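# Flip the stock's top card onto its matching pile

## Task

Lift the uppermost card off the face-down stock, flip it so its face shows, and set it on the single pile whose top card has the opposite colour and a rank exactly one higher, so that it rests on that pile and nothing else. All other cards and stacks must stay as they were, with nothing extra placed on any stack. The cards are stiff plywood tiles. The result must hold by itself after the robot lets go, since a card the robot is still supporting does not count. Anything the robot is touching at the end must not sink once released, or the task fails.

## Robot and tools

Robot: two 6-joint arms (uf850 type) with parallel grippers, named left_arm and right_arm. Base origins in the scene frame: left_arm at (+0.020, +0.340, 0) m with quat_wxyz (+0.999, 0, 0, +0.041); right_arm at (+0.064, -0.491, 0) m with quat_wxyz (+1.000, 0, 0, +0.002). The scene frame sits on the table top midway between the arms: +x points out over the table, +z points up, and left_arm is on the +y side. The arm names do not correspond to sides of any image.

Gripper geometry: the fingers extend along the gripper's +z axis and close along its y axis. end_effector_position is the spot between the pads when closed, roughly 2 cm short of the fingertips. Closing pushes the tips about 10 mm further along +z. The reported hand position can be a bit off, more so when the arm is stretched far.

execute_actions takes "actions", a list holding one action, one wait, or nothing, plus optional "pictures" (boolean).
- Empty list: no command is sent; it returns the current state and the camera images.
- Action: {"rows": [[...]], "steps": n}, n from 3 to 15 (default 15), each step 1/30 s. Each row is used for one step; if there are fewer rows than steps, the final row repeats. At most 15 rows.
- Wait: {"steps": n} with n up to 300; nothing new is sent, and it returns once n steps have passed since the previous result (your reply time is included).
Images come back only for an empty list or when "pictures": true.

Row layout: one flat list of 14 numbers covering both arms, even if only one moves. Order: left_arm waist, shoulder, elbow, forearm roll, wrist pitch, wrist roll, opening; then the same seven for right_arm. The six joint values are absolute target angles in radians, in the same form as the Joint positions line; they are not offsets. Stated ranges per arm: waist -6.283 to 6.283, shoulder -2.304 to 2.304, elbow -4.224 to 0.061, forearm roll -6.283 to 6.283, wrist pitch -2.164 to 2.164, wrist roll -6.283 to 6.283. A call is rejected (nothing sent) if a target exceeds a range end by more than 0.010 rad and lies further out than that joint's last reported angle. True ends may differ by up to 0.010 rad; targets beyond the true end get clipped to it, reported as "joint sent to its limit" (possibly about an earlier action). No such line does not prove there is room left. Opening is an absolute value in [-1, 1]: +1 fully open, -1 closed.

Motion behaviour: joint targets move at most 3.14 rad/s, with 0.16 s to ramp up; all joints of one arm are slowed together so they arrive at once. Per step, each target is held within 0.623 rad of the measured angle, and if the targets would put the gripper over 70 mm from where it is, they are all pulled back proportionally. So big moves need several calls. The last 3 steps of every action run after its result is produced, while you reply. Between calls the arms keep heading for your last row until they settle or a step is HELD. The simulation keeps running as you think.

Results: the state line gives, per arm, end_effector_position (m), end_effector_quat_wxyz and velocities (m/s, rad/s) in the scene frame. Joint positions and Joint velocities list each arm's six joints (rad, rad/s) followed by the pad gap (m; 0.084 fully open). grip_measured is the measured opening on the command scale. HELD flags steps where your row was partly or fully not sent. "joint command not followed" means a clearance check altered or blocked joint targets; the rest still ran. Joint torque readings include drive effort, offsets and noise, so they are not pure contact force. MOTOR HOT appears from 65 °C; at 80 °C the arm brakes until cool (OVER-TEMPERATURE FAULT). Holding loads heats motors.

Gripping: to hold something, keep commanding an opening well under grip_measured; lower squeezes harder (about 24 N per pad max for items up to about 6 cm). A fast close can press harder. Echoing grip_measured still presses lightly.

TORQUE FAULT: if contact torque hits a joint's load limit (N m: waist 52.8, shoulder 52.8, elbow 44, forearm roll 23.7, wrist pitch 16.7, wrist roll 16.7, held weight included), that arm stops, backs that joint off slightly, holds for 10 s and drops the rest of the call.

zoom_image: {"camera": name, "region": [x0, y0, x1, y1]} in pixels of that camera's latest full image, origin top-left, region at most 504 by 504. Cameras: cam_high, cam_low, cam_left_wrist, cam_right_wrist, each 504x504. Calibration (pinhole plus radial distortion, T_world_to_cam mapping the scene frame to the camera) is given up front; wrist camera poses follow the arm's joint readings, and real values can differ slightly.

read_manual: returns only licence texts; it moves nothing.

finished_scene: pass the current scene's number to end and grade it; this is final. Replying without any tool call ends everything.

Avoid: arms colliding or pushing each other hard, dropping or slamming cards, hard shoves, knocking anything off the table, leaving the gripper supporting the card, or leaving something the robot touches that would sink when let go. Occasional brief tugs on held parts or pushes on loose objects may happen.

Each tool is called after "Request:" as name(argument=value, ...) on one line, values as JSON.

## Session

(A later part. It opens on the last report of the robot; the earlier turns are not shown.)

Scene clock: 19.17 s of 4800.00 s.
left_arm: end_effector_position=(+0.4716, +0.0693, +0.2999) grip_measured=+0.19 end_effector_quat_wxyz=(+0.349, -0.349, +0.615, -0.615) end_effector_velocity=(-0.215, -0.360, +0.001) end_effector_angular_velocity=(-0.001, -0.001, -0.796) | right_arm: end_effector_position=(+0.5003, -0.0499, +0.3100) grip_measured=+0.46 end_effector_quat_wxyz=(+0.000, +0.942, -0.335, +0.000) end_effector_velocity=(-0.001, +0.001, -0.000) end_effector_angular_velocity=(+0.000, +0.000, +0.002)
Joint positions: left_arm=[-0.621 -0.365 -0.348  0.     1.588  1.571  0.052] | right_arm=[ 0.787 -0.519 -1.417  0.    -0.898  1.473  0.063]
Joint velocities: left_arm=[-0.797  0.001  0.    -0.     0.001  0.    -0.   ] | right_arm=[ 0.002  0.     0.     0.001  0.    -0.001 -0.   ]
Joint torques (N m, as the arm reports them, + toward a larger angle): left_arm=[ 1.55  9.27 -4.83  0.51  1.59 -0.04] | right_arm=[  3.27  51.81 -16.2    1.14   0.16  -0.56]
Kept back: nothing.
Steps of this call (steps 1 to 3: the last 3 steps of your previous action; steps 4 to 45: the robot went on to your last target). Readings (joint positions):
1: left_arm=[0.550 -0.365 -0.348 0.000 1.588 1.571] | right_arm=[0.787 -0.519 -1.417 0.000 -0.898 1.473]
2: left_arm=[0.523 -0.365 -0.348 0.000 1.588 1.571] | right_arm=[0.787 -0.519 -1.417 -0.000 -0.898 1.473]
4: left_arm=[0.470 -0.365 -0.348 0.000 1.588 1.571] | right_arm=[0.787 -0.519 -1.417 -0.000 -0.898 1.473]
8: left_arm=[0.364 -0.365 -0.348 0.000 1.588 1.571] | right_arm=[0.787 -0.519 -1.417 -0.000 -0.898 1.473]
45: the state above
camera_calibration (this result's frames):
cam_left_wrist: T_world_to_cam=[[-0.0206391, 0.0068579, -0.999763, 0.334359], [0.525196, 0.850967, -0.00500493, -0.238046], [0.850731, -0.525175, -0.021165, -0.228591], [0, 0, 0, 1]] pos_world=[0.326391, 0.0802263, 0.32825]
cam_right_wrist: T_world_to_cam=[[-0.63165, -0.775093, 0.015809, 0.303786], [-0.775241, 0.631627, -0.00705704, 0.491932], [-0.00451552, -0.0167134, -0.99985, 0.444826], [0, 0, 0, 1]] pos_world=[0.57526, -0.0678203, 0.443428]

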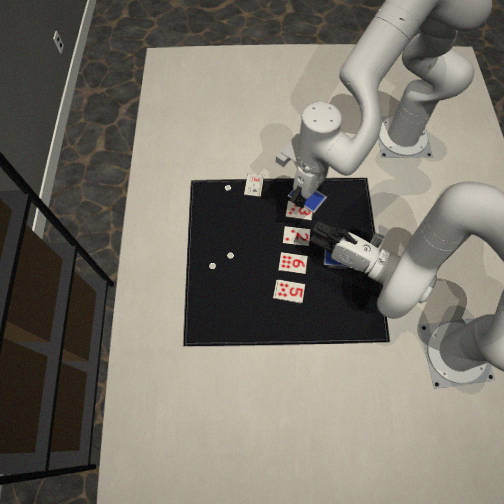

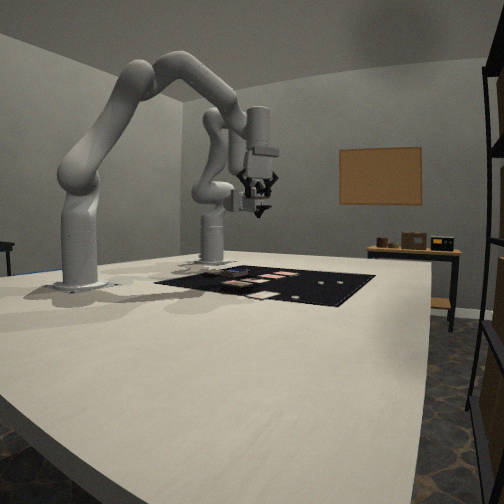

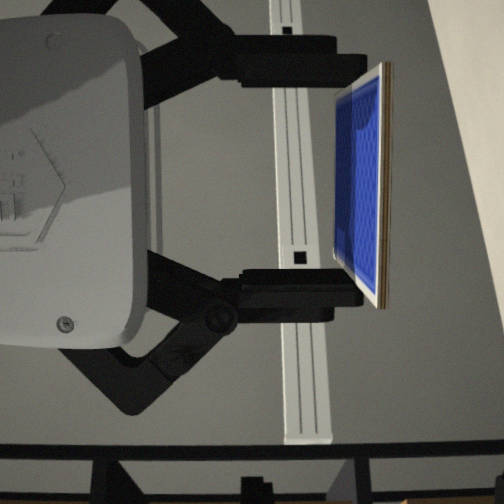

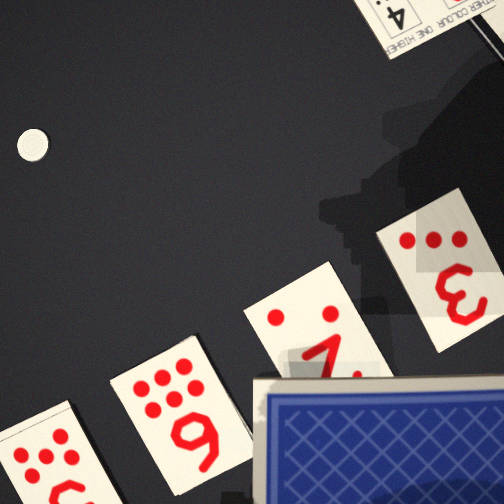

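Request:
execute_actions(actions=[{"steps":10}], pictures=true)

Scene clock: 19.50 s of 4800.00 s.
left_arm: end_effector_position=(+0.4296, +0.0093, +0.2998) grip_measured=+0.19 end_effector_quat_wxyz=(+0.305, -0.305, +0.638, -0.638) end_effector_velocity=(-0.014, -0.017, +0.000) end_effector_angular_velocity=(-0.001, -0.001, -0.041) | right_arm: end_effector_position=(+0.5003, -0.0499, +0.3100) grip_measured=+0.46 end_effector_quat_wxyz=(+0.000, +0.942, -0.335, +0.000) end_effector_velocity=(+0.000, -0.000, -0.000) end_effector_angular_velocity=(-0.000, +0.001, -0.001)
Joint positions: left_arm=[-0.76  -0.365 -0.348 -0.     1.588  1.571  0.052] | right_arm=[ 0.787 -0.519 -1.417 -0.    -0.898  1.473  0.063]
Joint velocities: left_arm=[-0.041 -0.    -0.    -0.001  0.001 -0.    -0.   ] | right_arm=[-0.001 -0.    -0.     0.001 -0.     0.     0.   ]
Joint torques (N m, as the arm reports them, + toward a larger angle): left_arm=[ 1.32 10.   -5.04  0.47  1.57  0.  ] | right_arm=[  4.02  52.29 -16.11   1.28   0.14  -0.49]
Kept back: nothing.
Steps of this call (steps 1 to 10: the robot went on to your last target). Readings (joint positions):
1: left_arm=[-0.647 -0.365 -0.348 0.000 1.588 1.571] | right_arm=[0.787 -0.519 -1.417 -0.000 -0.898 1.473]
2: left_arm=[-0.674 -0.365 -0.348 0.000 1.588 1.571] | right_arm=[0.787 -0.519 -1.417 -0.000 -0.898 1.473]
4: left_arm=[-0.720 -0.365 -0.348 0.000 1.588 1.571] | right_arm=[0.787 -0.519 -1.417 0.000 -0.898 1.473]
8: left_arm=[-0.756 -0.365 -0.348 0.000 1.588 1.571] | right_arm=[0.787 -0.519 -1.417 0.000 -0.898 1.473]
10: the state above
camera_calibration (this result's frames):
cam_left_wrist: T_world_to_cam=[[-0.0195621, 0.00971439, -0.999761, 0.33338], [0.63817, 0.769879, -0.00500625, -0.212728], [0.769647, -0.638116, -0.0212599, -0.188514], [0, 0, 0, 1]] pos_world=[0.287368, 0.0402422, 0.328228]
cam_right_wrist: T_world_to_cam=[[-0.63165, -0.775093, 0.0158092, 0.303786], [-0.775241, 0.631626, -0.00705712, 0.491932], [-0.00451557, -0.0167136, -0.99985, 0.444826], [0, 0, 0, 1]] pos_world=[0.57526, -0.0678203, 0.443428]

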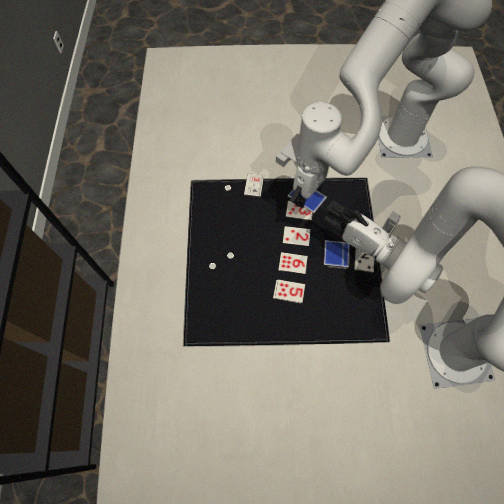

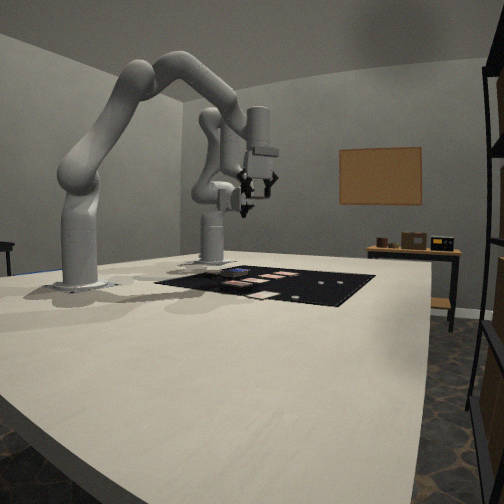

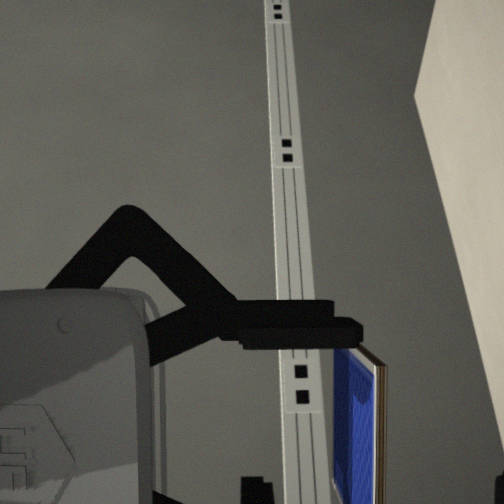

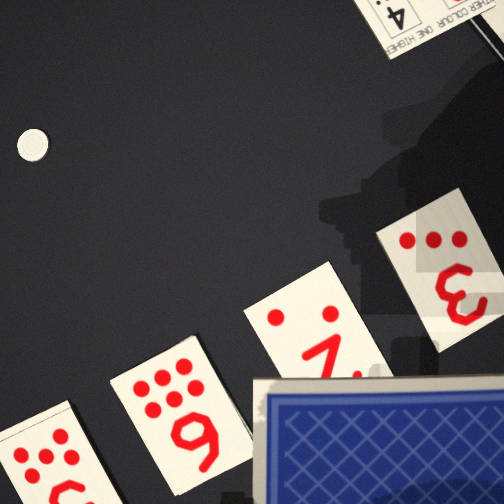

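Request:
execute_actions(actions=[{"rows":[[-0.777,-0.3915,-0.3524,0,1.61,1.571,0.2,0.787,-0.519,-1.417,0,-0.898,1.473,0.2],[-0.777,-0.3915,-0.3524,0,1.61,1.571,0.2,0.787,-0.519,-1.417,0,-0.898,1.473,0.2],[-0.777,-0.3915,-0.3524,0,1.61,1.571,0.2,0.787,-0.519,-1.417,0,-0.898,1.473,0.2],[-0.777,-0.3915,-0.3524,0,1.61,1.571,0.2,0.787,-0.519,-1.417,0,-0.898,1.473,0.2],[-0.777,-0.3915,-0.3524,0,1.61,1.571,0.2,0.787,-0.519,-1.417,0,-0.898,1.473,0.2],[-0.777,-0.428,-0.425,0,1.57,1.571,0.2,0.787,-0.519,-1.417,0,-0.898,1.473,0.2],[-0.777,-0.428,-0.425,0,1.57,1.571,0.2,0.787,-0.519,-1.417,0,-0.898,1.473,0.2],[-0.777,-0.428,-0.425,0,1.57,1.571,0.2,0.787,-0.519,-1.417,0,-0.898,1.473,0.2],[-0.777,-0.465,-0.5055,0,1.53,1.571,0.2,0.787,-0.519,-1.417,0,-0.898,1.473,0.2]],"steps":15}])

Request:
execute_actions(actions=[{"steps":8}], pictures=true)

Scene clock: 20.43 s of 4800.00 s.
left_arm: end_effector_position=(+0.4534, -0.0220, +0.2925) grip_measured=+0.19 end_effector_quat_wxyz=(+0.300, -0.300, +0.641, -0.640) end_effector_velocity=(+0.191, -0.163, +0.011) end_effector_angular_velocity=(-0.024, -0.028, -0.006) | right_arm: end_effector_position=(+0.5003, -0.0499, +0.3100) grip_measured=+0.46 end_effector_quat_wxyz=(+0.000, +0.942, -0.335, +0.000) end_effector_velocity=(+0.000, +0.000, +0.000) end_effector_angular_velocity=(+0.000, -0.000, +0.000)
Joint positions: left_arm=[-0.777 -0.438 -0.449  0.     1.559  1.571  0.052] | right_arm=[ 0.787 -0.519 -1.417 -0.    -0.898  1.473  0.063]
Joint velocities: left_arm=[-0.004 -0.302 -0.641  0.002 -0.303 -0.    -0.   ] | right_arm=[ 0.  0. -0.  0.  0. -0.  0.]
Joint torques (N m, as the arm reports them, + toward a larger angle): left_arm=[ 0.84 14.81 -2.63  0.43  1.64 -0.1 ] | right_arm=[  2.1   51.44 -15.82   1.21   0.01  -0.46]
Steps of this call (steps 1 to 16: the robot went on to your last target; steps 17 to 28: the first 12 steps of this action). Readings (joint positions):
17: left_arm=[-0.764 -0.365 -0.348 -0.000 1.588 1.571] | right_arm=[0.787 -0.519 -1.417 0.000 -0.898 1.473]
18: left_arm=[-0.766 -0.368 -0.349 -0.000 1.591 1.571] | right_arm=[0.787 -0.519 -1.417 0.000 -0.898 1.473]
20: left_arm=[-0.771 -0.379 -0.350 0.000 1.600 1.571] | right_arm=[0.787 -0.519 -1.417 0.000 -0.898 1.473]
24: left_arm=[-0.776 -0.398 -0.369 -0.000 1.597 1.571] | right_arm=[0.787 -0.519 -1.417 -0.000 -0.898 1.473]
28: the state above

Scene clock: 20.70 s of 4800.00 s.
left_arm: end_effector_position=(+0.4695, -0.0356, +0.2929) grip_measured=+0.19 end_effector_quat_wxyz=(+0.300, -0.300, +0.641, -0.640) end_effector_velocity=(+0.006, -0.005, -0.001) end_effector_angular_velocity=(+0.004, +0.002, -0.000) | right_arm: end_effector_position=(+0.5003, -0.0499, +0.3100) grip_measured=+0.46 end_effector_quat_wxyz=(+0.000, +0.942, -0.335, +0.000) end_effector_velocity=(-0.000, -0.000, -0.000) end_effector_angular_velocity=(-0.001, -0.000, +0.000)
Joint positions: left_arm=[-0.777 -0.464 -0.503 -0.     1.531  1.571  0.052] | right_arm=[ 0.787 -0.519 -1.417 -0.    -0.898  1.473  0.063]
Joint velocities: left_arm=[-0.    -0.011 -0.02  -0.    -0.013  0.001  0.   ] | right_arm=[ 0.    -0.     0.    -0.001  0.     0.    -0.   ]
Joint torques (N m, as the arm reports them, + toward a larger angle): left_arm=[ 0.77 13.66 -6.83  0.74  1.6  -0.07] | right_arm=[  1.73  52.57 -16.01   0.74   0.25  -0.62]
Kept back: nothing.
Steps of this call (steps 1 to 3: the last 3 steps of your previous action; steps 4 to 8: the robot went on to your last target). Readings (joint positions):
1: left_arm=[-0.777 -0.447 -0.468 0.000 1.550 1.571] | right_arm=[0.787 -0.519 -1.417 0.000 -0.898 1.473]
2: left_arm=[-0.777 -0.453 -0.482 0.000 1.543 1.571] | right_arm=[0.787 -0.519 -1.417 -0.000 -0.898 1.473]
4: left_arm=[-0.777 -0.460 -0.496 0.000 1.536 1.571] | right_arm=[0.787 -0.519 -1.417 -0.000 -0.898 1.473]
8: the state above
camera_calibration (this result's frames):
cam_left_wrist: T_world_to_cam=[[-0.0198102, 0.0103897, -0.99975, 0.327808], [0.651089, 0.758985, -0.00501386, -0.21011], [0.758743, -0.651025, -0.0218003, -0.243129], [0, 0, 0, 1]] pos_world=[0.327767, -0.00221874, 0.321372]
cam_right_wrist: T_world_to_cam=[[-0.63165, -0.775093, 0.0158091, 0.303786], [-0.775241, 0.631626, -0.00705723, 0.491932], [-0.00451544, -0.0167136, -0.99985, 0.444825], [0, 0, 0, 1]] pos_world=[0.57526, -0.0678203, 0.443428]

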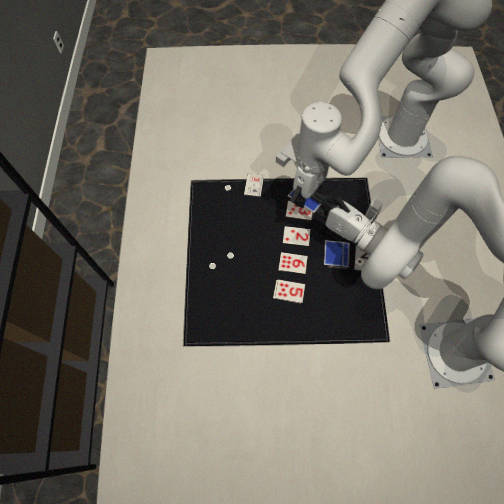

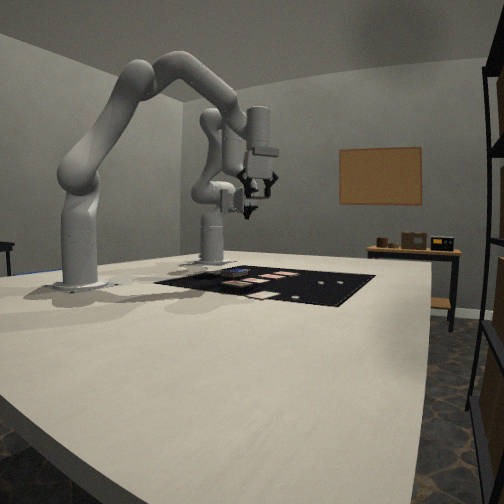

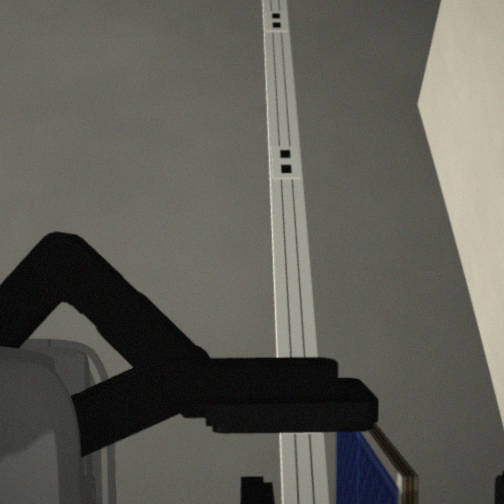

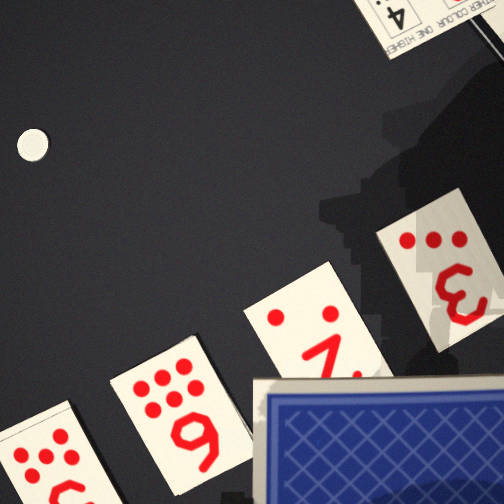

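Request:
execute_actions(actions=[{"rows":[[-0.777,-0.465,-0.5055,0,1.53,1.571,-0.2,0.787,-0.519,-1.417,0,-0.898,1.473,0.2],[-0.777,-0.465,-0.5055,0,1.53,1.571,-0.4,0.787,-0.519,-1.417,0,-0.898,1.473,0.2],[-0.777,-0.465,-0.5055,0,1.53,1.571,-0.6,0.787,-0.519,-1.417,0,-0.898,1.473,0.2],[-0.777,-0.465,-0.5055,0,1.53,1.571,-0.7,0.787,-0.519,-1.417,0,-0.898,1.473,0.2],[-0.777,-0.465,-0.5055,0,1.53,1.571,-0.8,0.787,-0.519,-1.417,0,-0.898,1.473,0.2],[-0.777,-0.465,-0.5055,0,1.53,1.571,-0.88,0.787,-0.519,-1.417,0,-0.898,1.473,0.2],[-0.777,-0.465,-0.5055,0,1.53,1.571,-0.95,0.787,-0.519,-1.417,0,-0.898,1.473,0.2],[-0.777,-0.465,-0.5055,0,1.53,1.571,-1,0.787,-0.519,-1.417,0,-0.898,1.473,0.2]],"steps":15}])

Request:
execute_actions(actions=[{"steps":10}], pictures=true)

Request:
zoom_image(camera="cam_low", region=[215, 160, 295, 230])

Scene clock: 21.27 s of 4800.00 s.
left_arm: end_effector_position=(+0.4702, -0.0364, +0.2941) grip_measured=-0.94 end_effector_quat_wxyz=(+0.300, -0.299, +0.640, -0.641) end_effector_velocity=(+0.000, +0.001, -0.001) end_effector_angular_velocity=(-0.000, +0.002, +0.001) | right_arm: end_effector_position=(+0.5003, -0.0501, +0.3094) grip_measured=+0.46 end_effector_quat_wxyz=(+0.000, +0.942, -0.335, -0.000) end_effector_velocity=(+0.000, +0.000, +0.001) end_effector_angular_velocity=(+0.001, -0.000, -0.000)
Joint positions: left_arm=[-0.777 -0.464 -0.506  0.     1.532  1.571  0.003] | right_arm=[ 0.787 -0.519 -1.416 -0.    -0.898  1.473  0.063]
Joint velocities: left_arm=[ 0.001 -0.002  0.    -0.     0.    -0.001 -0.   ] | right_arm=[-0.     0.001 -0.001  0.001 -0.001 -0.001 -0.   ]
Joint torques (N m, as the arm reports them, + toward a larger angle): left_arm=[ 0.76  9.23 -4.28  0.23  0.02 -0.22] | right_arm=[  3.26  56.68 -17.49   1.71  -0.53  -0.43]
Steps of this call (steps 1 to 5: the robot went on to your last target; steps 6 to 17: the first 12 steps of this action). Readings (joint positions):
6: left_arm=[-0.777 -0.465 -0.505 -0.000 1.530 1.571] | right_arm=[0.787 -0.519 -1.417 0.000 -0.898 1.473]
7: left_arm=[-0.777 -0.465 -0.505 -0.000 1.530 1.571] | right_arm=[0.787 -0.519 -1.417 -0.000 -0.898 1.473]
9: left_arm=[-0.777 -0.465 -0.505 -0.000 1.530 1.571] | right_arm=[0.787 -0.519 -1.417 0.000 -0.898 1.473]
13: left_arm=[-0.777 -0.465 -0.505 0.000 1.531 1.571] | right_arm=[0.787 -0.519 -1.417 0.000 -0.898 1.473]
17: the state above

Scene clock: 21.60 s of 4800.00 s.
left_arm: end_effector_position=(+0.4702, -0.0363, +0.2938) grip_measured=-0.94 end_effector_quat_wxyz=(+0.300, -0.299, +0.640, -0.641) end_effector_velocity=(+0.000, +0.001, -0.002) end_effector_angular_velocity=(+0.003, +0.003, +0.002) | right_arm: end_effector_position=(+0.5003, -0.0501, +0.3096) grip_measured=+0.46 end_effector_quat_wxyz=(+0.000, +0.942, -0.335, -0.000) end_effector_velocity=(+0.000, +0.000, +0.000) end_effector_angular_velocity=(+0.000, -0.000, +0.001)
Joint positions: left_arm=[-0.777 -0.465 -0.506  0.     1.532  1.571  0.003] | right_arm=[ 0.787 -0.519 -1.417 -0.    -0.898  1.473  0.063]
Joint velocities: left_arm=[ 0.001 -0.002  0.    -0.001 -0.002  0.     0.   ] | right_arm=[-0.     0.    -0.001 -0.    -0.    -0.001 -0.   ]
Joint torques (N m, as the arm reports them, + toward a larger angle): left_arm=[ 2.2   7.76 -2.73 -0.26 -1.23 -0.2 ] | right_arm=[  3.7   62.5  -18.94   2.2   -0.95  -0.55]
Kept back: nothing.
Steps of this call (steps 1 to 3: the last 3 steps of your previous action; steps 4 to 10: the robot went on to your last target). Readings (joint positions):
1: left_arm=[-0.777 -0.464 -0.506 0.000 1.532 1.571] | right_arm=[0.787 -0.519 -1.416 -0.000 -0.898 1.473]
2: left_arm=[-0.777 -0.465 -0.506 0.000 1.532 1.571] | right_arm=[0.787 -0.519 -1.416 -0.000 -0.898 1.473]
4: left_arm=[-0.777 -0.465 -0.506 0.000 1.532 1.571] | right_arm=[0.787 -0.519 -1.416 -0.000 -0.898 1.473]
8: left_arm=[-0.777 -0.465 -0.506 0.000 1.532 1.571] | right_arm=[0.787 -0.519 -1.417 -0.000 -0.898 1.473]
10: the state above
camera_calibration (this result's frames):
cam_left_wrist: T_world_to_cam=[[-0.0176265, 0.00867116, -0.999807, 0.327639], [0.651263, 0.758836, -0.00490041, -0.210152], [0.758647, -0.651224, -0.0190228, -0.244951], [0, 0, 0, 1]] pos_world=[0.328471, -0.00288776, 0.321886]
cam_right_wrist: T_world_to_cam=[[-0.631694, -0.775049, 0.01621, 0.303584], [-0.775203, 0.631672, -0.00707514, 0.491974], [-0.00475585, -0.0170354, -0.999844, 0.444525], [0, 0, 0, 1]] pos_world=[0.575266, -0.0679008, 0.443015]

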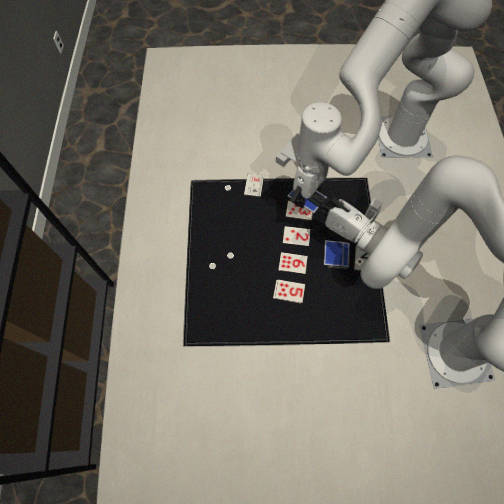

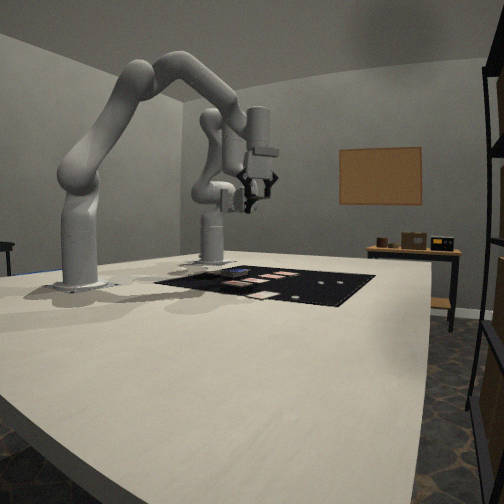

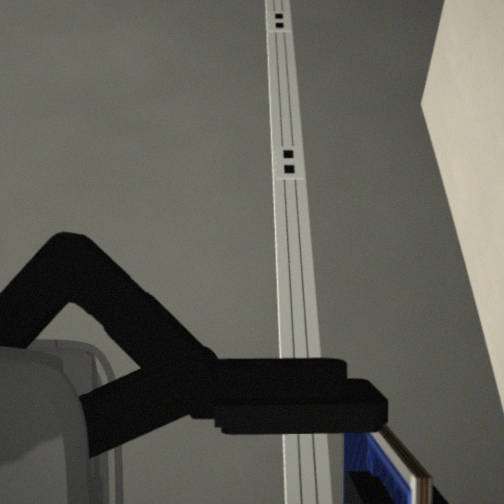

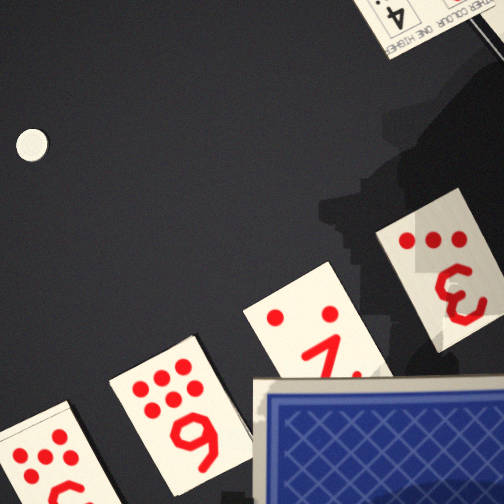

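Region (215, 160, 295, 230) of cam_low's 504x504 image, scaled by 6.300, with more detail than that image has; it fills the top 441 rows of this view, and the rest is white.

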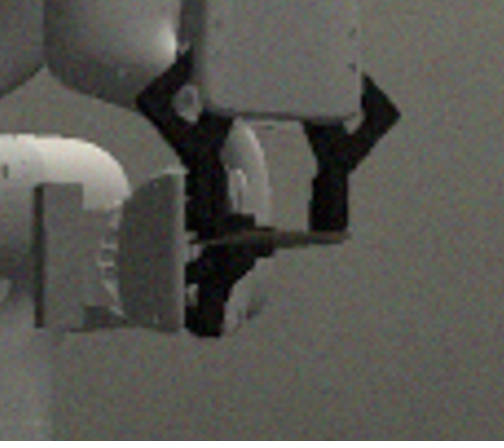

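Request:
execute_actions(actions=[{"rows":[[-0.777,-0.465,-0.5055,0,1.53,1.571,-1,0.787,-0.519,-1.417,0,-0.898,1.473,0.6],[-0.777,-0.465,-0.5055,0,1.53,1.571,-1,0.787,-0.519,-1.417,0,-0.898,1.473,1],[-0.777,-0.465,-0.5055,0,1.53,1.571,-1,0.787,-0.519,-1.417,0,-0.898,1.473,1],[-0.777,-0.465,-0.5055,0,1.53,1.571,-1,0.787,-0.519,-1.417,0,-0.898,1.473,1],[-0.777,-0.465,-0.5055,0,1.53,1.571,-1,0.787,-0.519,-1.417,0,-0.898,1.473,1],[-0.777,-0.465,-0.5055,0,1.53,1.571,-1,0.787,-0.4616,-1.541,0,-1.0795,1.473,1]],"steps":15}])

Request:
execute_actions(actions=[{"rows":[[-0.777,-0.465,-0.5055,0,1.53,1.571,-1,0.787,-0.4616,-1.541,0,-1.0795,1.473,1],[-0.777,-0.465,-0.5055,0,1.53,1.571,-1,0.787,-0.4616,-1.541,0,-1.0795,1.473,1],[-0.777,-0.465,-0.5055,0,1.53,1.571,-1,0.787,-0.4616,-1.541,0,-1.0795,1.473,1],[-0.777,-0.465,-0.5055,0,1.53,-1.571,-1,0.787,-0.4616,-1.541,0,-1.0795,1.473,1]],"steps":15}])

Request:
execute_actions(actions=[{"steps":40}], pictures=true)

Request:
zoom_image(camera="cam_low", region=[205, 140, 305, 230])

Scene clock: 22.27 s of 4800.00 s.
left_arm: end_effector_position=(+0.4700, -0.0359, +0.2922) grip_measured=-0.94 end_effector_quat_wxyz=(+0.299, -0.300, +0.641, -0.640) end_effector_velocity=(+0.000, -0.002, +0.006) end_effector_angular_velocity=(-0.012, -0.015, -0.003) | right_arm: end_effector_position=(+0.5020, -0.0481, +0.3766) grip_measured=+1.00 end_effector_quat_wxyz=(-0.002, +0.942, -0.335, +0.001) end_effector_velocity=(-0.000, -0.001, +0.330) end_effector_angular_velocity=(+0.043, -0.042, -0.001)
Joint positions: left_arm=[-0.777 -0.465 -0.505 -0.     1.528  1.571  0.003] | right_arm=[ 0.787 -0.476 -1.509  0.    -1.028  1.473  0.084]
Joint velocities: left_arm=[-0.001  0.002 -0.003  0.002  0.014  0.     0.   ] | right_arm=[-0.     0.215 -0.444  0.    -0.598  0.001  0.002]
Joint torques (N m, as the arm reports them, + toward a larger angle): left_arm=[ 0.67 13.87 -5.9   0.63  1.54 -0.01] | right_arm=[ 4.11 32.28 -9.46  1.83  0.56 -0.66]
Steps of this call (steps 1 to 8: the robot went on to your last target; steps 9 to 20: the first 12 steps of this action). Readings (joint positions):
9: left_arm=[-0.777 -0.465 -0.506 0.000 1.531 1.571] | right_arm=[0.787 -0.519 -1.417 -0.000 -0.898 1.473]
10: left_arm=[-0.777 -0.465 -0.506 0.000 1.531 1.571] | right_arm=[0.787 -0.519 -1.417 -0.000 -0.898 1.473]
12: left_arm=[-0.777 -0.466 -0.504 -0.000 1.525 1.571] | right_arm=[0.787 -0.518 -1.418 0.000 -0.899 1.473]
16: left_arm=[-0.777 -0.466 -0.504 -0.000 1.526 1.571] | right_arm=[0.787 -0.513 -1.431 0.000 -0.924 1.473]
20: the state above

Scene clock: 22.77 s of 4800.00 s.
left_arm: end_effector_position=(+0.4701, -0.0361, +0.2929) grip_measured=-0.94 end_effector_quat_wxyz=(-0.143, +0.440, -0.554, +0.692) end_effector_velocity=(+0.000, -0.000, +0.000) end_effector_angular_velocity=(-2.175, +1.815, +0.001) | right_arm: end_effector_position=(+0.5002, -0.0500, +0.3996) grip_measured=+1.00 end_effector_quat_wxyz=(+0.000, +0.942, -0.335, -0.000) end_effector_velocity=(+0.000, +0.000, +0.002) end_effector_angular_velocity=(+0.002, -0.002, +0.001)
Joint positions: left_arm=[-0.777 -0.465 -0.505 -0.     1.53   1.102  0.003] | right_arm=[ 0.787 -0.462 -1.541 -0.    -1.079  1.473  0.084]
Joint velocities: left_arm=[ 0.     0.    -0.001  0.    -0.    -2.833 -0.   ] | right_arm=[ 0.     0.001 -0.003  0.    -0.001 -0.001 -0.   ]
Joint torques (N m, as the arm reports them, + toward a larger angle): left_arm=[ 0.36 13.27 -5.82  0.74  1.69  0.2 ] | right_arm=[  2.01  49.52 -16.58   1.48   0.08  -0.39]
Steps of this call (steps 1 to 3: the last 3 steps of your previous action; steps 4 to 15: the first 12 steps of this action). Readings (joint positions):
4: left_arm=[-0.777 -0.465 -0.505 -0.000 1.529 1.571] | right_arm=[0.787 -0.463 -1.536 0.000 -1.070 1.473]
5: left_arm=[-0.777 -0.465 -0.505 -0.000 1.530 1.571] | right_arm=[0.787 -0.463 -1.537 0.000 -1.073 1.473]
7: left_arm=[-0.777 -0.465 -0.505 -0.000 1.530 1.571] | right_arm=[0.787 -0.463 -1.539 -0.000 -1.077 1.473]
11: left_arm=[-0.777 -0.465 -0.505 -0.000 1.530 1.454] | right_arm=[0.787 -0.462 -1.540 -0.000 -1.079 1.473]
15: the state above

Scene clock: 24.10 s of 4800.00 s.
left_arm: end_effector_position=(+0.4701, -0.0361, +0.2929) grip_measured=-0.94 end_effector_quat_wxyz=(+0.640, +0.641, +0.299, +0.300) end_effector_velocity=(-0.000, -0.000, -0.000) end_effector_angular_velocity=(-0.007, +0.007, -0.000) | right_arm: end_effector_position=(+0.5003, -0.0500, +0.3999) grip_measured=+1.00 end_effector_quat_wxyz=(+0.000, +0.942, -0.335, -0.000) end_effector_velocity=(-0.000, +0.000, -0.000) end_effector_angular_velocity=(+0.001, +0.000, -0.001)
Joint positions: left_arm=[-0.777 -0.465 -0.506  0.     1.53  -1.57   0.003] | right_arm=[ 0.787 -0.462 -1.541  0.    -1.08   1.473  0.084]
Joint velocities: left_arm=[-0.     0.     0.    -0.    -0.001 -0.01  -0.   ] | right_arm=[-0.    -0.     0.     0.001  0.001  0.     0.   ]
Joint torques (N m, as the arm reports them, + toward a larger angle): left_arm=[ 0.58 14.58 -5.97  0.91  1.58  0.08] | right_arm=[  3.13  50.05 -15.22   1.46   0.28  -0.42]
Kept back: nothing.
Steps of this call (steps 1 to 3: the last 3 steps of your previous action; steps 4 to 40: the robot went on to your last target). Readings (joint positions):
1: left_arm=[-0.777 -0.465 -0.506 -0.000 1.530 1.008] | right_arm=[0.787 -0.462 -1.541 -0.000 -1.079 1.473]
2: left_arm=[-0.777 -0.465 -0.506 -0.000 1.530 0.915] | right_arm=[0.787 -0.462 -1.541 -0.000 -1.079 1.473]
4: left_arm=[-0.777 -0.465 -0.506 -0.000 1.530 0.733] | right_arm=[0.787 -0.462 -1.541 -0.000 -1.079 1.473]
8: left_arm=[-0.777 -0.465 -0.506 -0.000 1.530 0.371] | right_arm=[0.787 -0.462 -1.541 -0.000 -1.079 1.473]
40: the state above
camera_calibration (this result's frames):
cam_left_wrist: T_world_to_cam=[[-0.0136245, 0.0166871, 0.999768, -0.26057], [-0.630785, -0.775946, 0.00435518, 0.334329], [0.775838, -0.630579, 0.0210978, -0.263845], [0, 0, 0, 1]] pos_world=[0.41204, 0.0973948, 0.26462]
cam_right_wrist: T_world_to_cam=[[-0.63165, -0.775091, 0.0159084, 0.302283], [-0.77524, 0.631627, -0.00704636, 0.492557], [-0.00458661, -0.0167837, -0.999849, 0.534783], [0, 0, 0, 1]] pos_world=[0.57524, -0.0678402, 0.533364]

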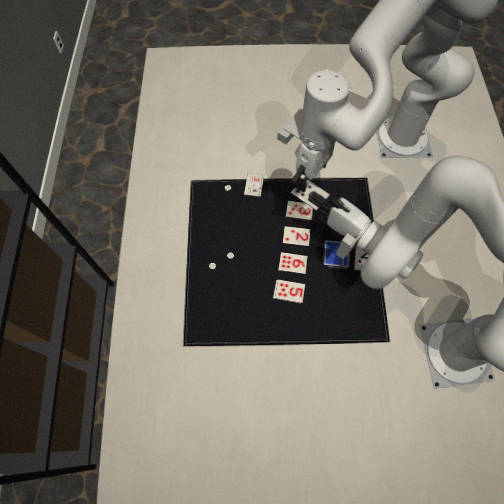

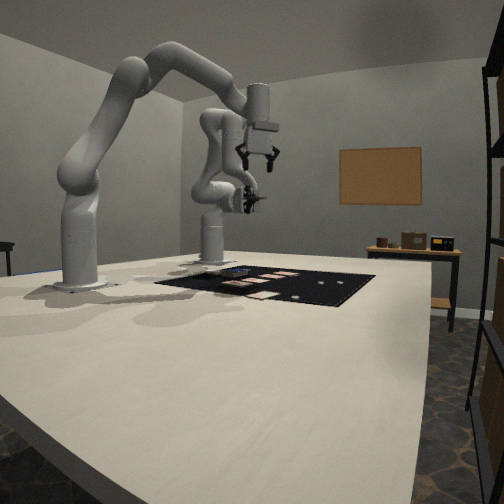

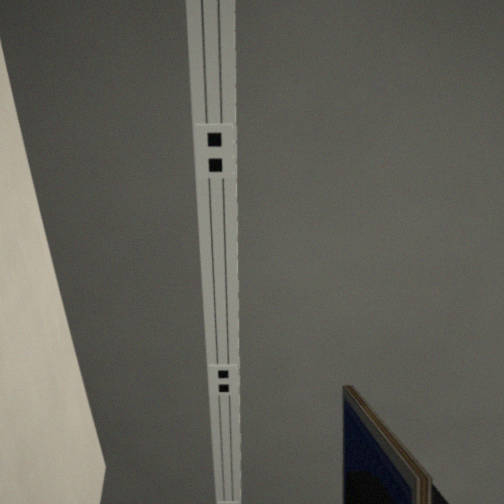

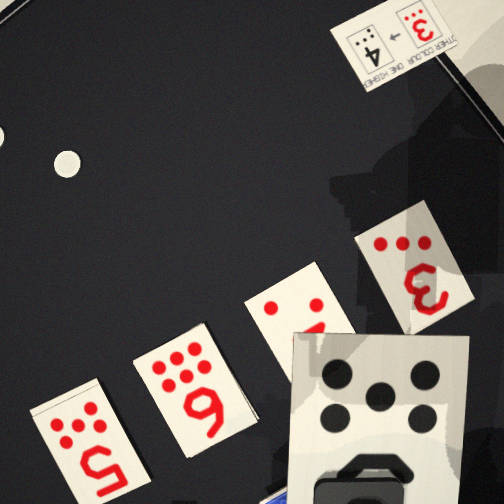

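Region (205, 140, 305, 230) of cam_low's 504x504 image, scaled by 5.040, with more detail than that image has; it fills the top 454 rows of this view, and the rest is white.

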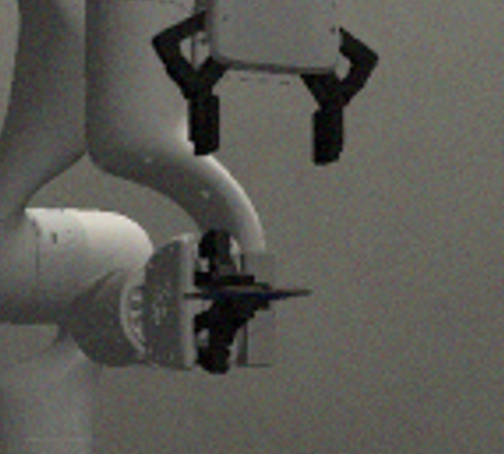

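Request:
execute_actions(actions=[{"rows":[[-0.777,-0.465,-0.5055,0,1.53,-1.571,-1,0.785,-0.428,-1.495,0,-1.067,1.471,1],[-0.777,-0.465,-0.5055,0,1.53,-1.571,-1,0.785,-0.428,-1.495,0,-1.067,1.471,1],[-0.777,-0.465,-0.5055,0,1.53,-1.571,-1,0.785,-0.428,-1.495,0,-1.067,1.471,1],[-0.777,-0.465,-0.5055,0,1.53,-1.571,-1,0.785,-0.428,-1.495,0,-1.067,1.471,1],[-0.777,-0.465,-0.5055,0,1.53,-1.571,-1,0.785,-0.488,-1.372,0,-0.884,1.471,1]],"steps":15}])

Request:
execute_actions(actions=[{"steps":12}], pictures=true)

Request:
zoom_image(camera="cam_low", region=[215, 160, 295, 230])

Scene clock: 24.80 s of 4800.00 s.
left_arm: end_effector_position=(+0.4701, -0.0361, +0.2929) grip_measured=-0.94 end_effector_quat_wxyz=(+0.640, +0.641, +0.300, +0.299) end_effector_velocity=(+0.001, +0.001, -0.000) end_effector_angular_velocity=(-0.001, +0.001, +0.002) | right_arm: end_effector_position=(+0.4924, -0.0596, +0.3244) grip_measured=+1.00 end_effector_quat_wxyz=(+0.003, +0.942, -0.335, -0.001) end_effector_velocity=(-0.016, -0.017, -0.225) end_effector_angular_velocity=(-0.012, +0.012, +0.001)
Joint positions: left_arm=[-0.777 -0.465 -0.506 -0.     1.53  -1.571  0.003] | right_arm=[ 0.785 -0.48  -1.395 -0.    -0.921  1.471  0.084]
Joint velocities: left_arm=[ 0.002  0.     0.    -0.    -0.    -0.001 -0.   ] | right_arm=[-0.001 -0.135  0.332 -0.001  0.45  -0.002  0.   ]
Joint torques (N m, as the arm reports them, + toward a larger angle): left_arm=[ 0.75 13.28 -6.33  0.58  1.58  0.04] | right_arm=[  2.09  68.44 -23.     1.41  -0.16  -0.34]
Steps of this call (steps 1 to 9: the robot went on to your last target; steps 10 to 21: the first 12 steps of this action). Readings (joint positions):
10: left_arm=[-0.777 -0.465 -0.506 0.000 1.530 -1.571] | right_arm=[0.787 -0.461 -1.541 0.000 -1.079 1.473]
11: left_arm=[-0.777 -0.465 -0.506 0.000 1.530 -1.571] | right_arm=[0.787 -0.458 -1.536 0.000 -1.078 1.473]
13: left_arm=[-0.777 -0.465 -0.506 0.000 1.530 -1.571] | right_arm=[0.786 -0.445 -1.518 -0.000 -1.073 1.472]
17: left_arm=[-0.777 -0.465 -0.506 0.000 1.530 -1.571] | right_arm=[0.785 -0.448 -1.469 0.000 -1.017 1.471]
21: the state above

Scene clock: 25.20 s of 4800.00 s.
left_arm: end_effector_position=(+0.4701, -0.0361, +0.2929) grip_measured=-0.94 end_effector_quat_wxyz=(+0.640, +0.641, +0.300, +0.299) end_effector_velocity=(-0.000, +0.000, +0.000) end_effector_angular_velocity=(+0.001, -0.000, -0.001) | right_arm: end_effector_position=(+0.4924, -0.0597, +0.3103) grip_measured=+1.00 end_effector_quat_wxyz=(-0.000, +0.942, -0.335, +0.000) end_effector_velocity=(-0.000, -0.002, -0.003) end_effector_angular_velocity=(-0.004, +0.002, +0.000)
Joint positions: left_arm=[-0.777 -0.465 -0.505 -0.     1.53  -1.571  0.003] | right_arm=[ 0.785 -0.488 -1.373  0.    -0.884  1.471  0.084]
Joint velocities: left_arm=[ 0.     0.     0.     0.001 -0.     0.001 -0.   ] | right_arm=[-0.001 -0.002  0.004 -0.002  0.003  0.     0.   ]
Joint torques (N m, as the arm reports them, + toward a larger angle): left_arm=[ 0.36 14.38 -6.08  0.9   1.64  0.07] | right_arm=[ -0.06  50.16 -15.5    1.32   0.2   -0.49]
Kept back: nothing.
Steps of this call (steps 1 to 3: the last 3 steps of your previous action; steps 4 to 12: the robot went on to your last target). Readings (joint positions):
1: left_arm=[-0.777 -0.465 -0.506 0.000 1.530 -1.571] | right_arm=[0.785 -0.484 -1.386 -0.000 -0.908 1.471]
2: left_arm=[-0.777 -0.465 -0.505 -0.000 1.530 -1.571] | right_arm=[0.785 -0.485 -1.381 -0.000 -0.900 1.471]
4: left_arm=[-0.777 -0.465 -0.505 -0.000 1.530 -1.571] | right_arm=[0.785 -0.487 -1.376 -0.000 -0.891 1.471]
8: left_arm=[-0.777 -0.465 -0.505 -0.000 1.530 -1.571] | right_arm=[0.785 -0.487 -1.374 0.000 -0.885 1.471]
12: the state above
camera_calibration (this result's frames):
cam_left_wrist: T_world_to_cam=[[-0.0129408, 0.0174916, 0.999763, -0.260858], [-0.630781, -0.775942, 0.00541095, 0.334019], [0.775853, -0.630561, 0.0210747, -0.263843], [0, 0, 0, 1]] pos_world=[0.41202, 0.0973728, 0.264549]
cam_right_wrist: T_world_to_cam=[[-0.631661, -0.775097, 0.0151653, 0.291412], [-0.775234, 0.631634, -0.00711283, 0.491949], [-0.0040658, -0.0162496, -0.99986, 0.444764], [0, 0, 0, 1]] pos_world=[0.567258, -0.0776313, 0.443782]

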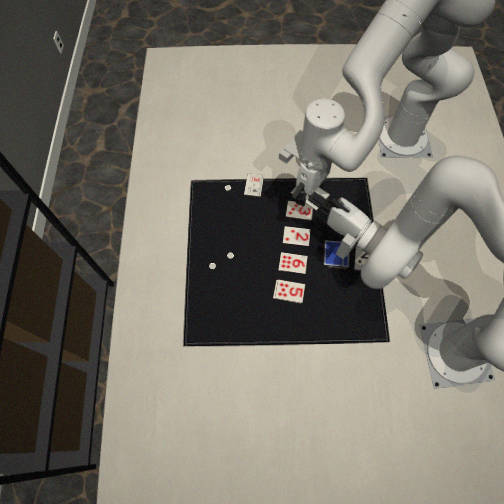

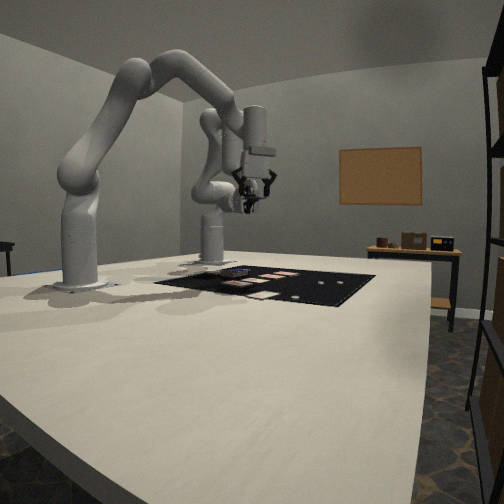

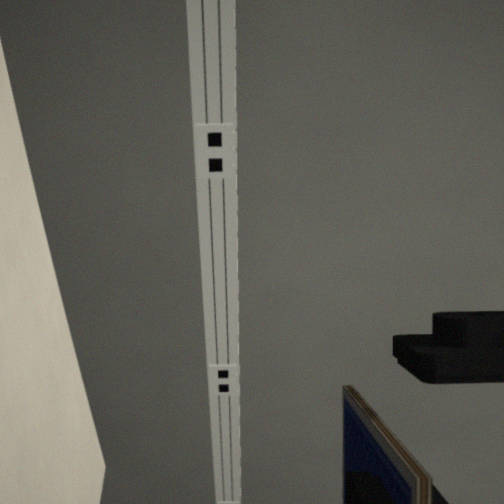

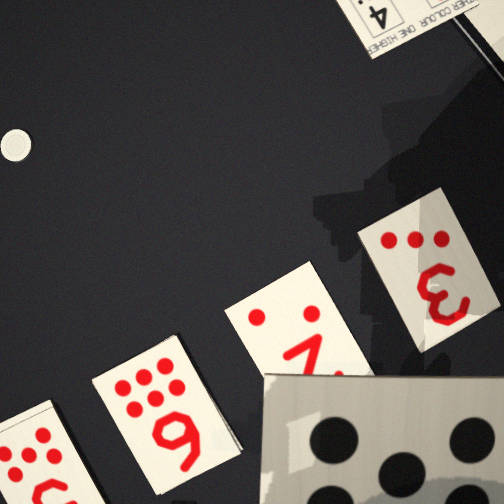

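Region (215, 160, 295, 230) of cam_low's 504x504 image, scaled by 6.300, with more detail than that image has; it fills the top 441 rows of this view, and the rest is white.

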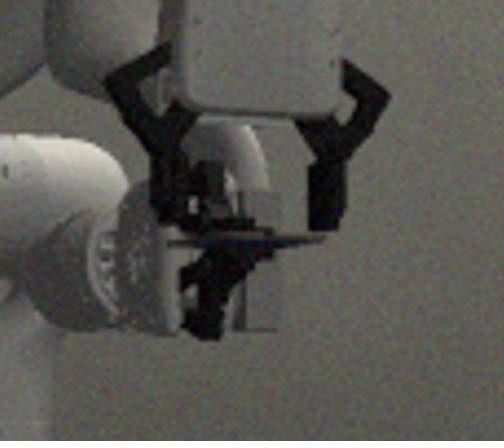

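Request:
execute_actions(actions=[{"rows":[[-0.777,-0.465,-0.5055,0,1.53,-1.571,-1,0.785,-0.49,-1.368,0,-0.878,1.471,0.9],[-0.777,-0.465,-0.5055,0,1.53,-1.571,-1,0.785,-0.49,-1.368,0,-0.878,1.471,0.8],[-0.777,-0.465,-0.5055,0,1.53,-1.571,-1,0.785,-0.49,-1.368,0,-0.878,1.471,0.72],[-0.777,-0.465,-0.5055,0,1.53,-1.571,-1,0.785,-0.49,-1.368,0,-0.878,1.471,0.65],[-0.777,-0.465,-0.5055,0,1.53,-1.571,-1,0.785,-0.49,-1.368,0,-0.878,1.471,0.6],[-0.777,-0.465,-0.5055,0,1.53,-1.571,-1,0.785,-0.49,-1.368,0,-0.878,1.471,0.55],[-0.777,-0.465,-0.5055,0,1.53,-1.571,-1,0.785,-0.49,-1.368,0,-0.878,1.471,0.5],[-0.777,-0.465,-0.5055,0,1.53,-1.571,-1,0.785,-0.49,-1.368,0,-0.878,1.471,0.45],[-0.777,-0.465,-0.5055,0,1.53,-1.571,-1,0.785,-0.49,-1.368,0,-0.878,1.471,0.4],[-0.777,-0.465,-0.5055,0,1.53,-1.571,-1,0.785,-0.49,-1.368,0,-0.878,1.471,0.33],[-0.777,-0.465,-0.5055,0,1.53,-1.571,-1,0.785,-0.49,-1.368,0,-0.878,1.471,0.26],[-0.777,-0.465,-0.5055,0,1.53,-1.571,-1,0.785,-0.49,-1.368,0,-0.878,1.471,0.2]],"steps":15}])

Request:
execute_actions(actions=[{"steps":6}], pictures=true)

Request:
zoom_image(camera="cam_low", region=[215, 160, 295, 230])

Scene clock: 25.83 s of 4800.00 s.
left_arm: end_effector_position=(+0.4702, -0.0359, +0.2925) grip_measured=-0.94 end_effector_quat_wxyz=(+0.640, +0.641, +0.300, +0.300) end_effector_velocity=(-0.000, -0.001, +0.000) end_effector_angular_velocity=(-0.000, -0.001, -0.002) | right_arm: end_effector_position=(+0.4918, -0.0603, +0.3071) grip_measured=+0.46 end_effector_quat_wxyz=(+0.001, +0.942, -0.335, -0.000) end_effector_velocity=(+0.000, +0.000, +0.000) end_effector_angular_velocity=(+0.001, -0.001, -0.000)
Joint positions: left_arm=[-0.777 -0.465 -0.505 -0.     1.529 -1.571  0.003] | right_arm=[ 0.785 -0.49  -1.368  0.    -0.879  1.471  0.063]
Joint velocities: left_arm=[-0.001 -0.001 -0.001  0.001  0.     0.    -0.   ] | right_arm=[-0.     0.001  0.     0.     0.001 -0.     0.   ]
Joint torques (N m, as the arm reports them, + toward a larger angle): left_arm=[-0.7  14.12 -6.41  2.26  2.19 -0.04] | right_arm=[  3.26  48.6  -16.58   0.87   1.58  -0.77]
Steps of this call (steps 1 to 7: the robot went on to your last target; steps 8 to 19: the first 12 steps of this action). Readings (joint positions):
8: left_arm=[-0.777 -0.465 -0.505 -0.000 1.530 -1.571] | right_arm=[0.785 -0.488 -1.372 0.000 -0.884 1.471]
9: left_arm=[-0.777 -0.465 -0.505 -0.000 1.530 -1.571] | right_arm=[0.785 -0.488 -1.372 0.000 -0.883 1.471]
11: left_arm=[-0.777 -0.465 -0.505 -0.000 1.530 -1.571] | right_arm=[0.785 -0.489 -1.370 0.000 -0.881 1.471]
15: left_arm=[-0.777 -0.465 -0.506 0.000 1.530 -1.571] | right_arm=[0.785 -0.490 -1.368 -0.000 -0.879 1.471]
19: the state above

Scene clock: 26.03 s of 4800.00 s.
left_arm: end_effector_position=(+0.4702, -0.0359, +0.2925) grip_measured=-0.94 end_effector_quat_wxyz=(+0.640, +0.641, +0.300, +0.299) end_effector_velocity=(+0.000, +0.001, -0.001) end_effector_angular_velocity=(-0.000, +0.002, +0.001) | right_arm: end_effector_position=(+0.4918, -0.0602, +0.3070) grip_measured=+0.46 end_effector_quat_wxyz=(+0.000, +0.942, -0.335, -0.000) end_effector_velocity=(+0.001, +0.000, +0.000) end_effector_angular_velocity=(+0.001, -0.003, +0.005)
Joint positions: left_arm=[-0.777 -0.465 -0.505 -0.     1.529 -1.571  0.003] | right_arm=[ 0.785 -0.49  -1.368  0.    -0.879  1.471  0.063]
Joint velocities: left_arm=[ 0.002 -0.001  0.     0.001  0.    -0.001 -0.   ] | right_arm=[ 0.     0.001 -0.    -0.001  0.002 -0.004 -0.   ]
Joint torques (N m, as the arm reports them, + toward a larger angle): left_arm=[-1.17 15.34 -6.84  2.91  2.5  -0.02] | right_arm=[  1.46  49.57 -16.39   0.7    2.2   -0.64]
Kept back: nothing.
Steps of this call (steps 1 to 3: the last 3 steps of your previous action; steps 4 to 6: the robot went on to your last target). Readings (joint positions):
1: left_arm=[-0.777 -0.465 -0.505 -0.000 1.529 -1.571] | right_arm=[0.785 -0.490 -1.368 0.000 -0.879 1.471]
2: left_arm=[-0.777 -0.465 -0.505 -0.000 1.529 -1.571] | right_arm=[0.785 -0.490 -1.368 0.000 -0.879 1.471]
4: left_arm=[-0.777 -0.465 -0.505 -0.000 1.529 -1.571] | right_arm=[0.785 -0.490 -1.368 0.000 -0.879 1.471]
6: the state above
camera_calibration (this result's frames):
cam_left_wrist: T_world_to_cam=[[-0.0120504, 0.0166104, 0.999789, -0.260916], [-0.630372, -0.776275, 0.00529918, 0.334049], [0.7762, -0.630175, 0.0198252, -0.263516], [0, 0, 0, 1]] pos_world=[0.411972, 0.0975868, 0.264315]
cam_right_wrist: T_world_to_cam=[[-0.631727, -0.775007, 0.0168672, 0.290251], [-0.775173, 0.631711, -0.00693132, 0.491767], [-0.00528335, -0.0174537, -0.999834, 0.441964], [0, 0, 0, 1]] pos_world=[0.566899, -0.0779942, 0.440403]

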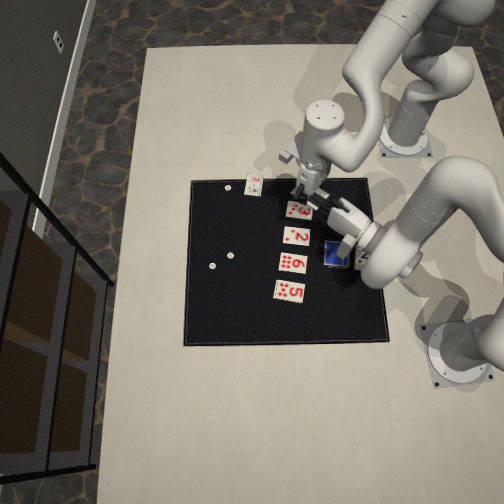

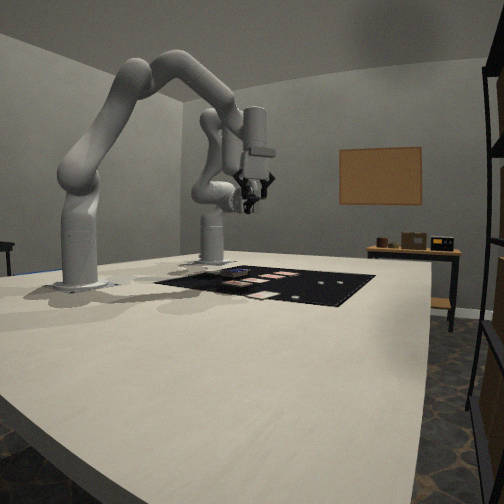

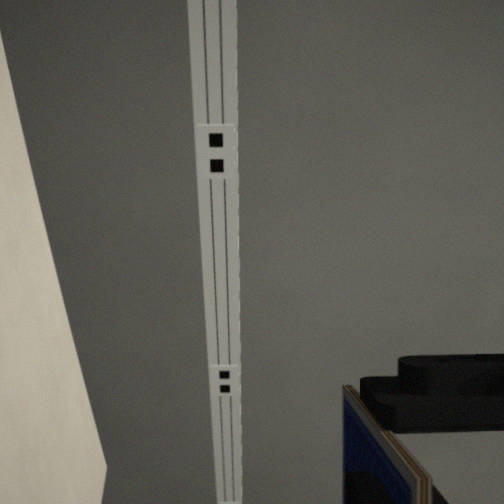

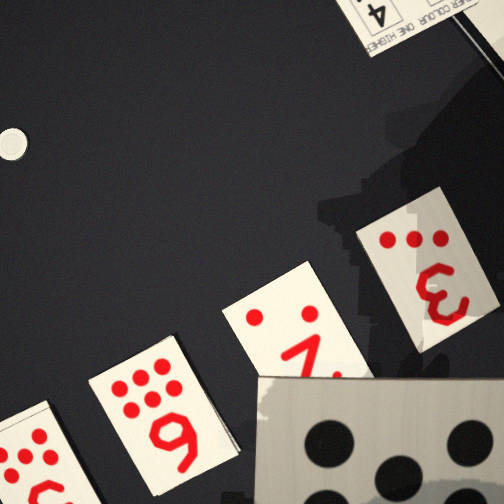

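Region (215, 160, 295, 230) of cam_low's 504x504 image, scaled by 6.300, with more detail than that image has; it fills the top 441 rows of this view, and the rest is white.

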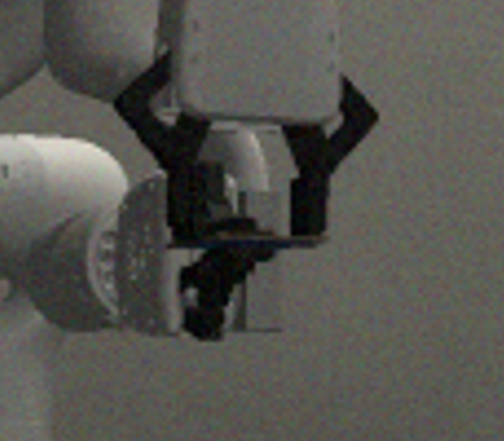

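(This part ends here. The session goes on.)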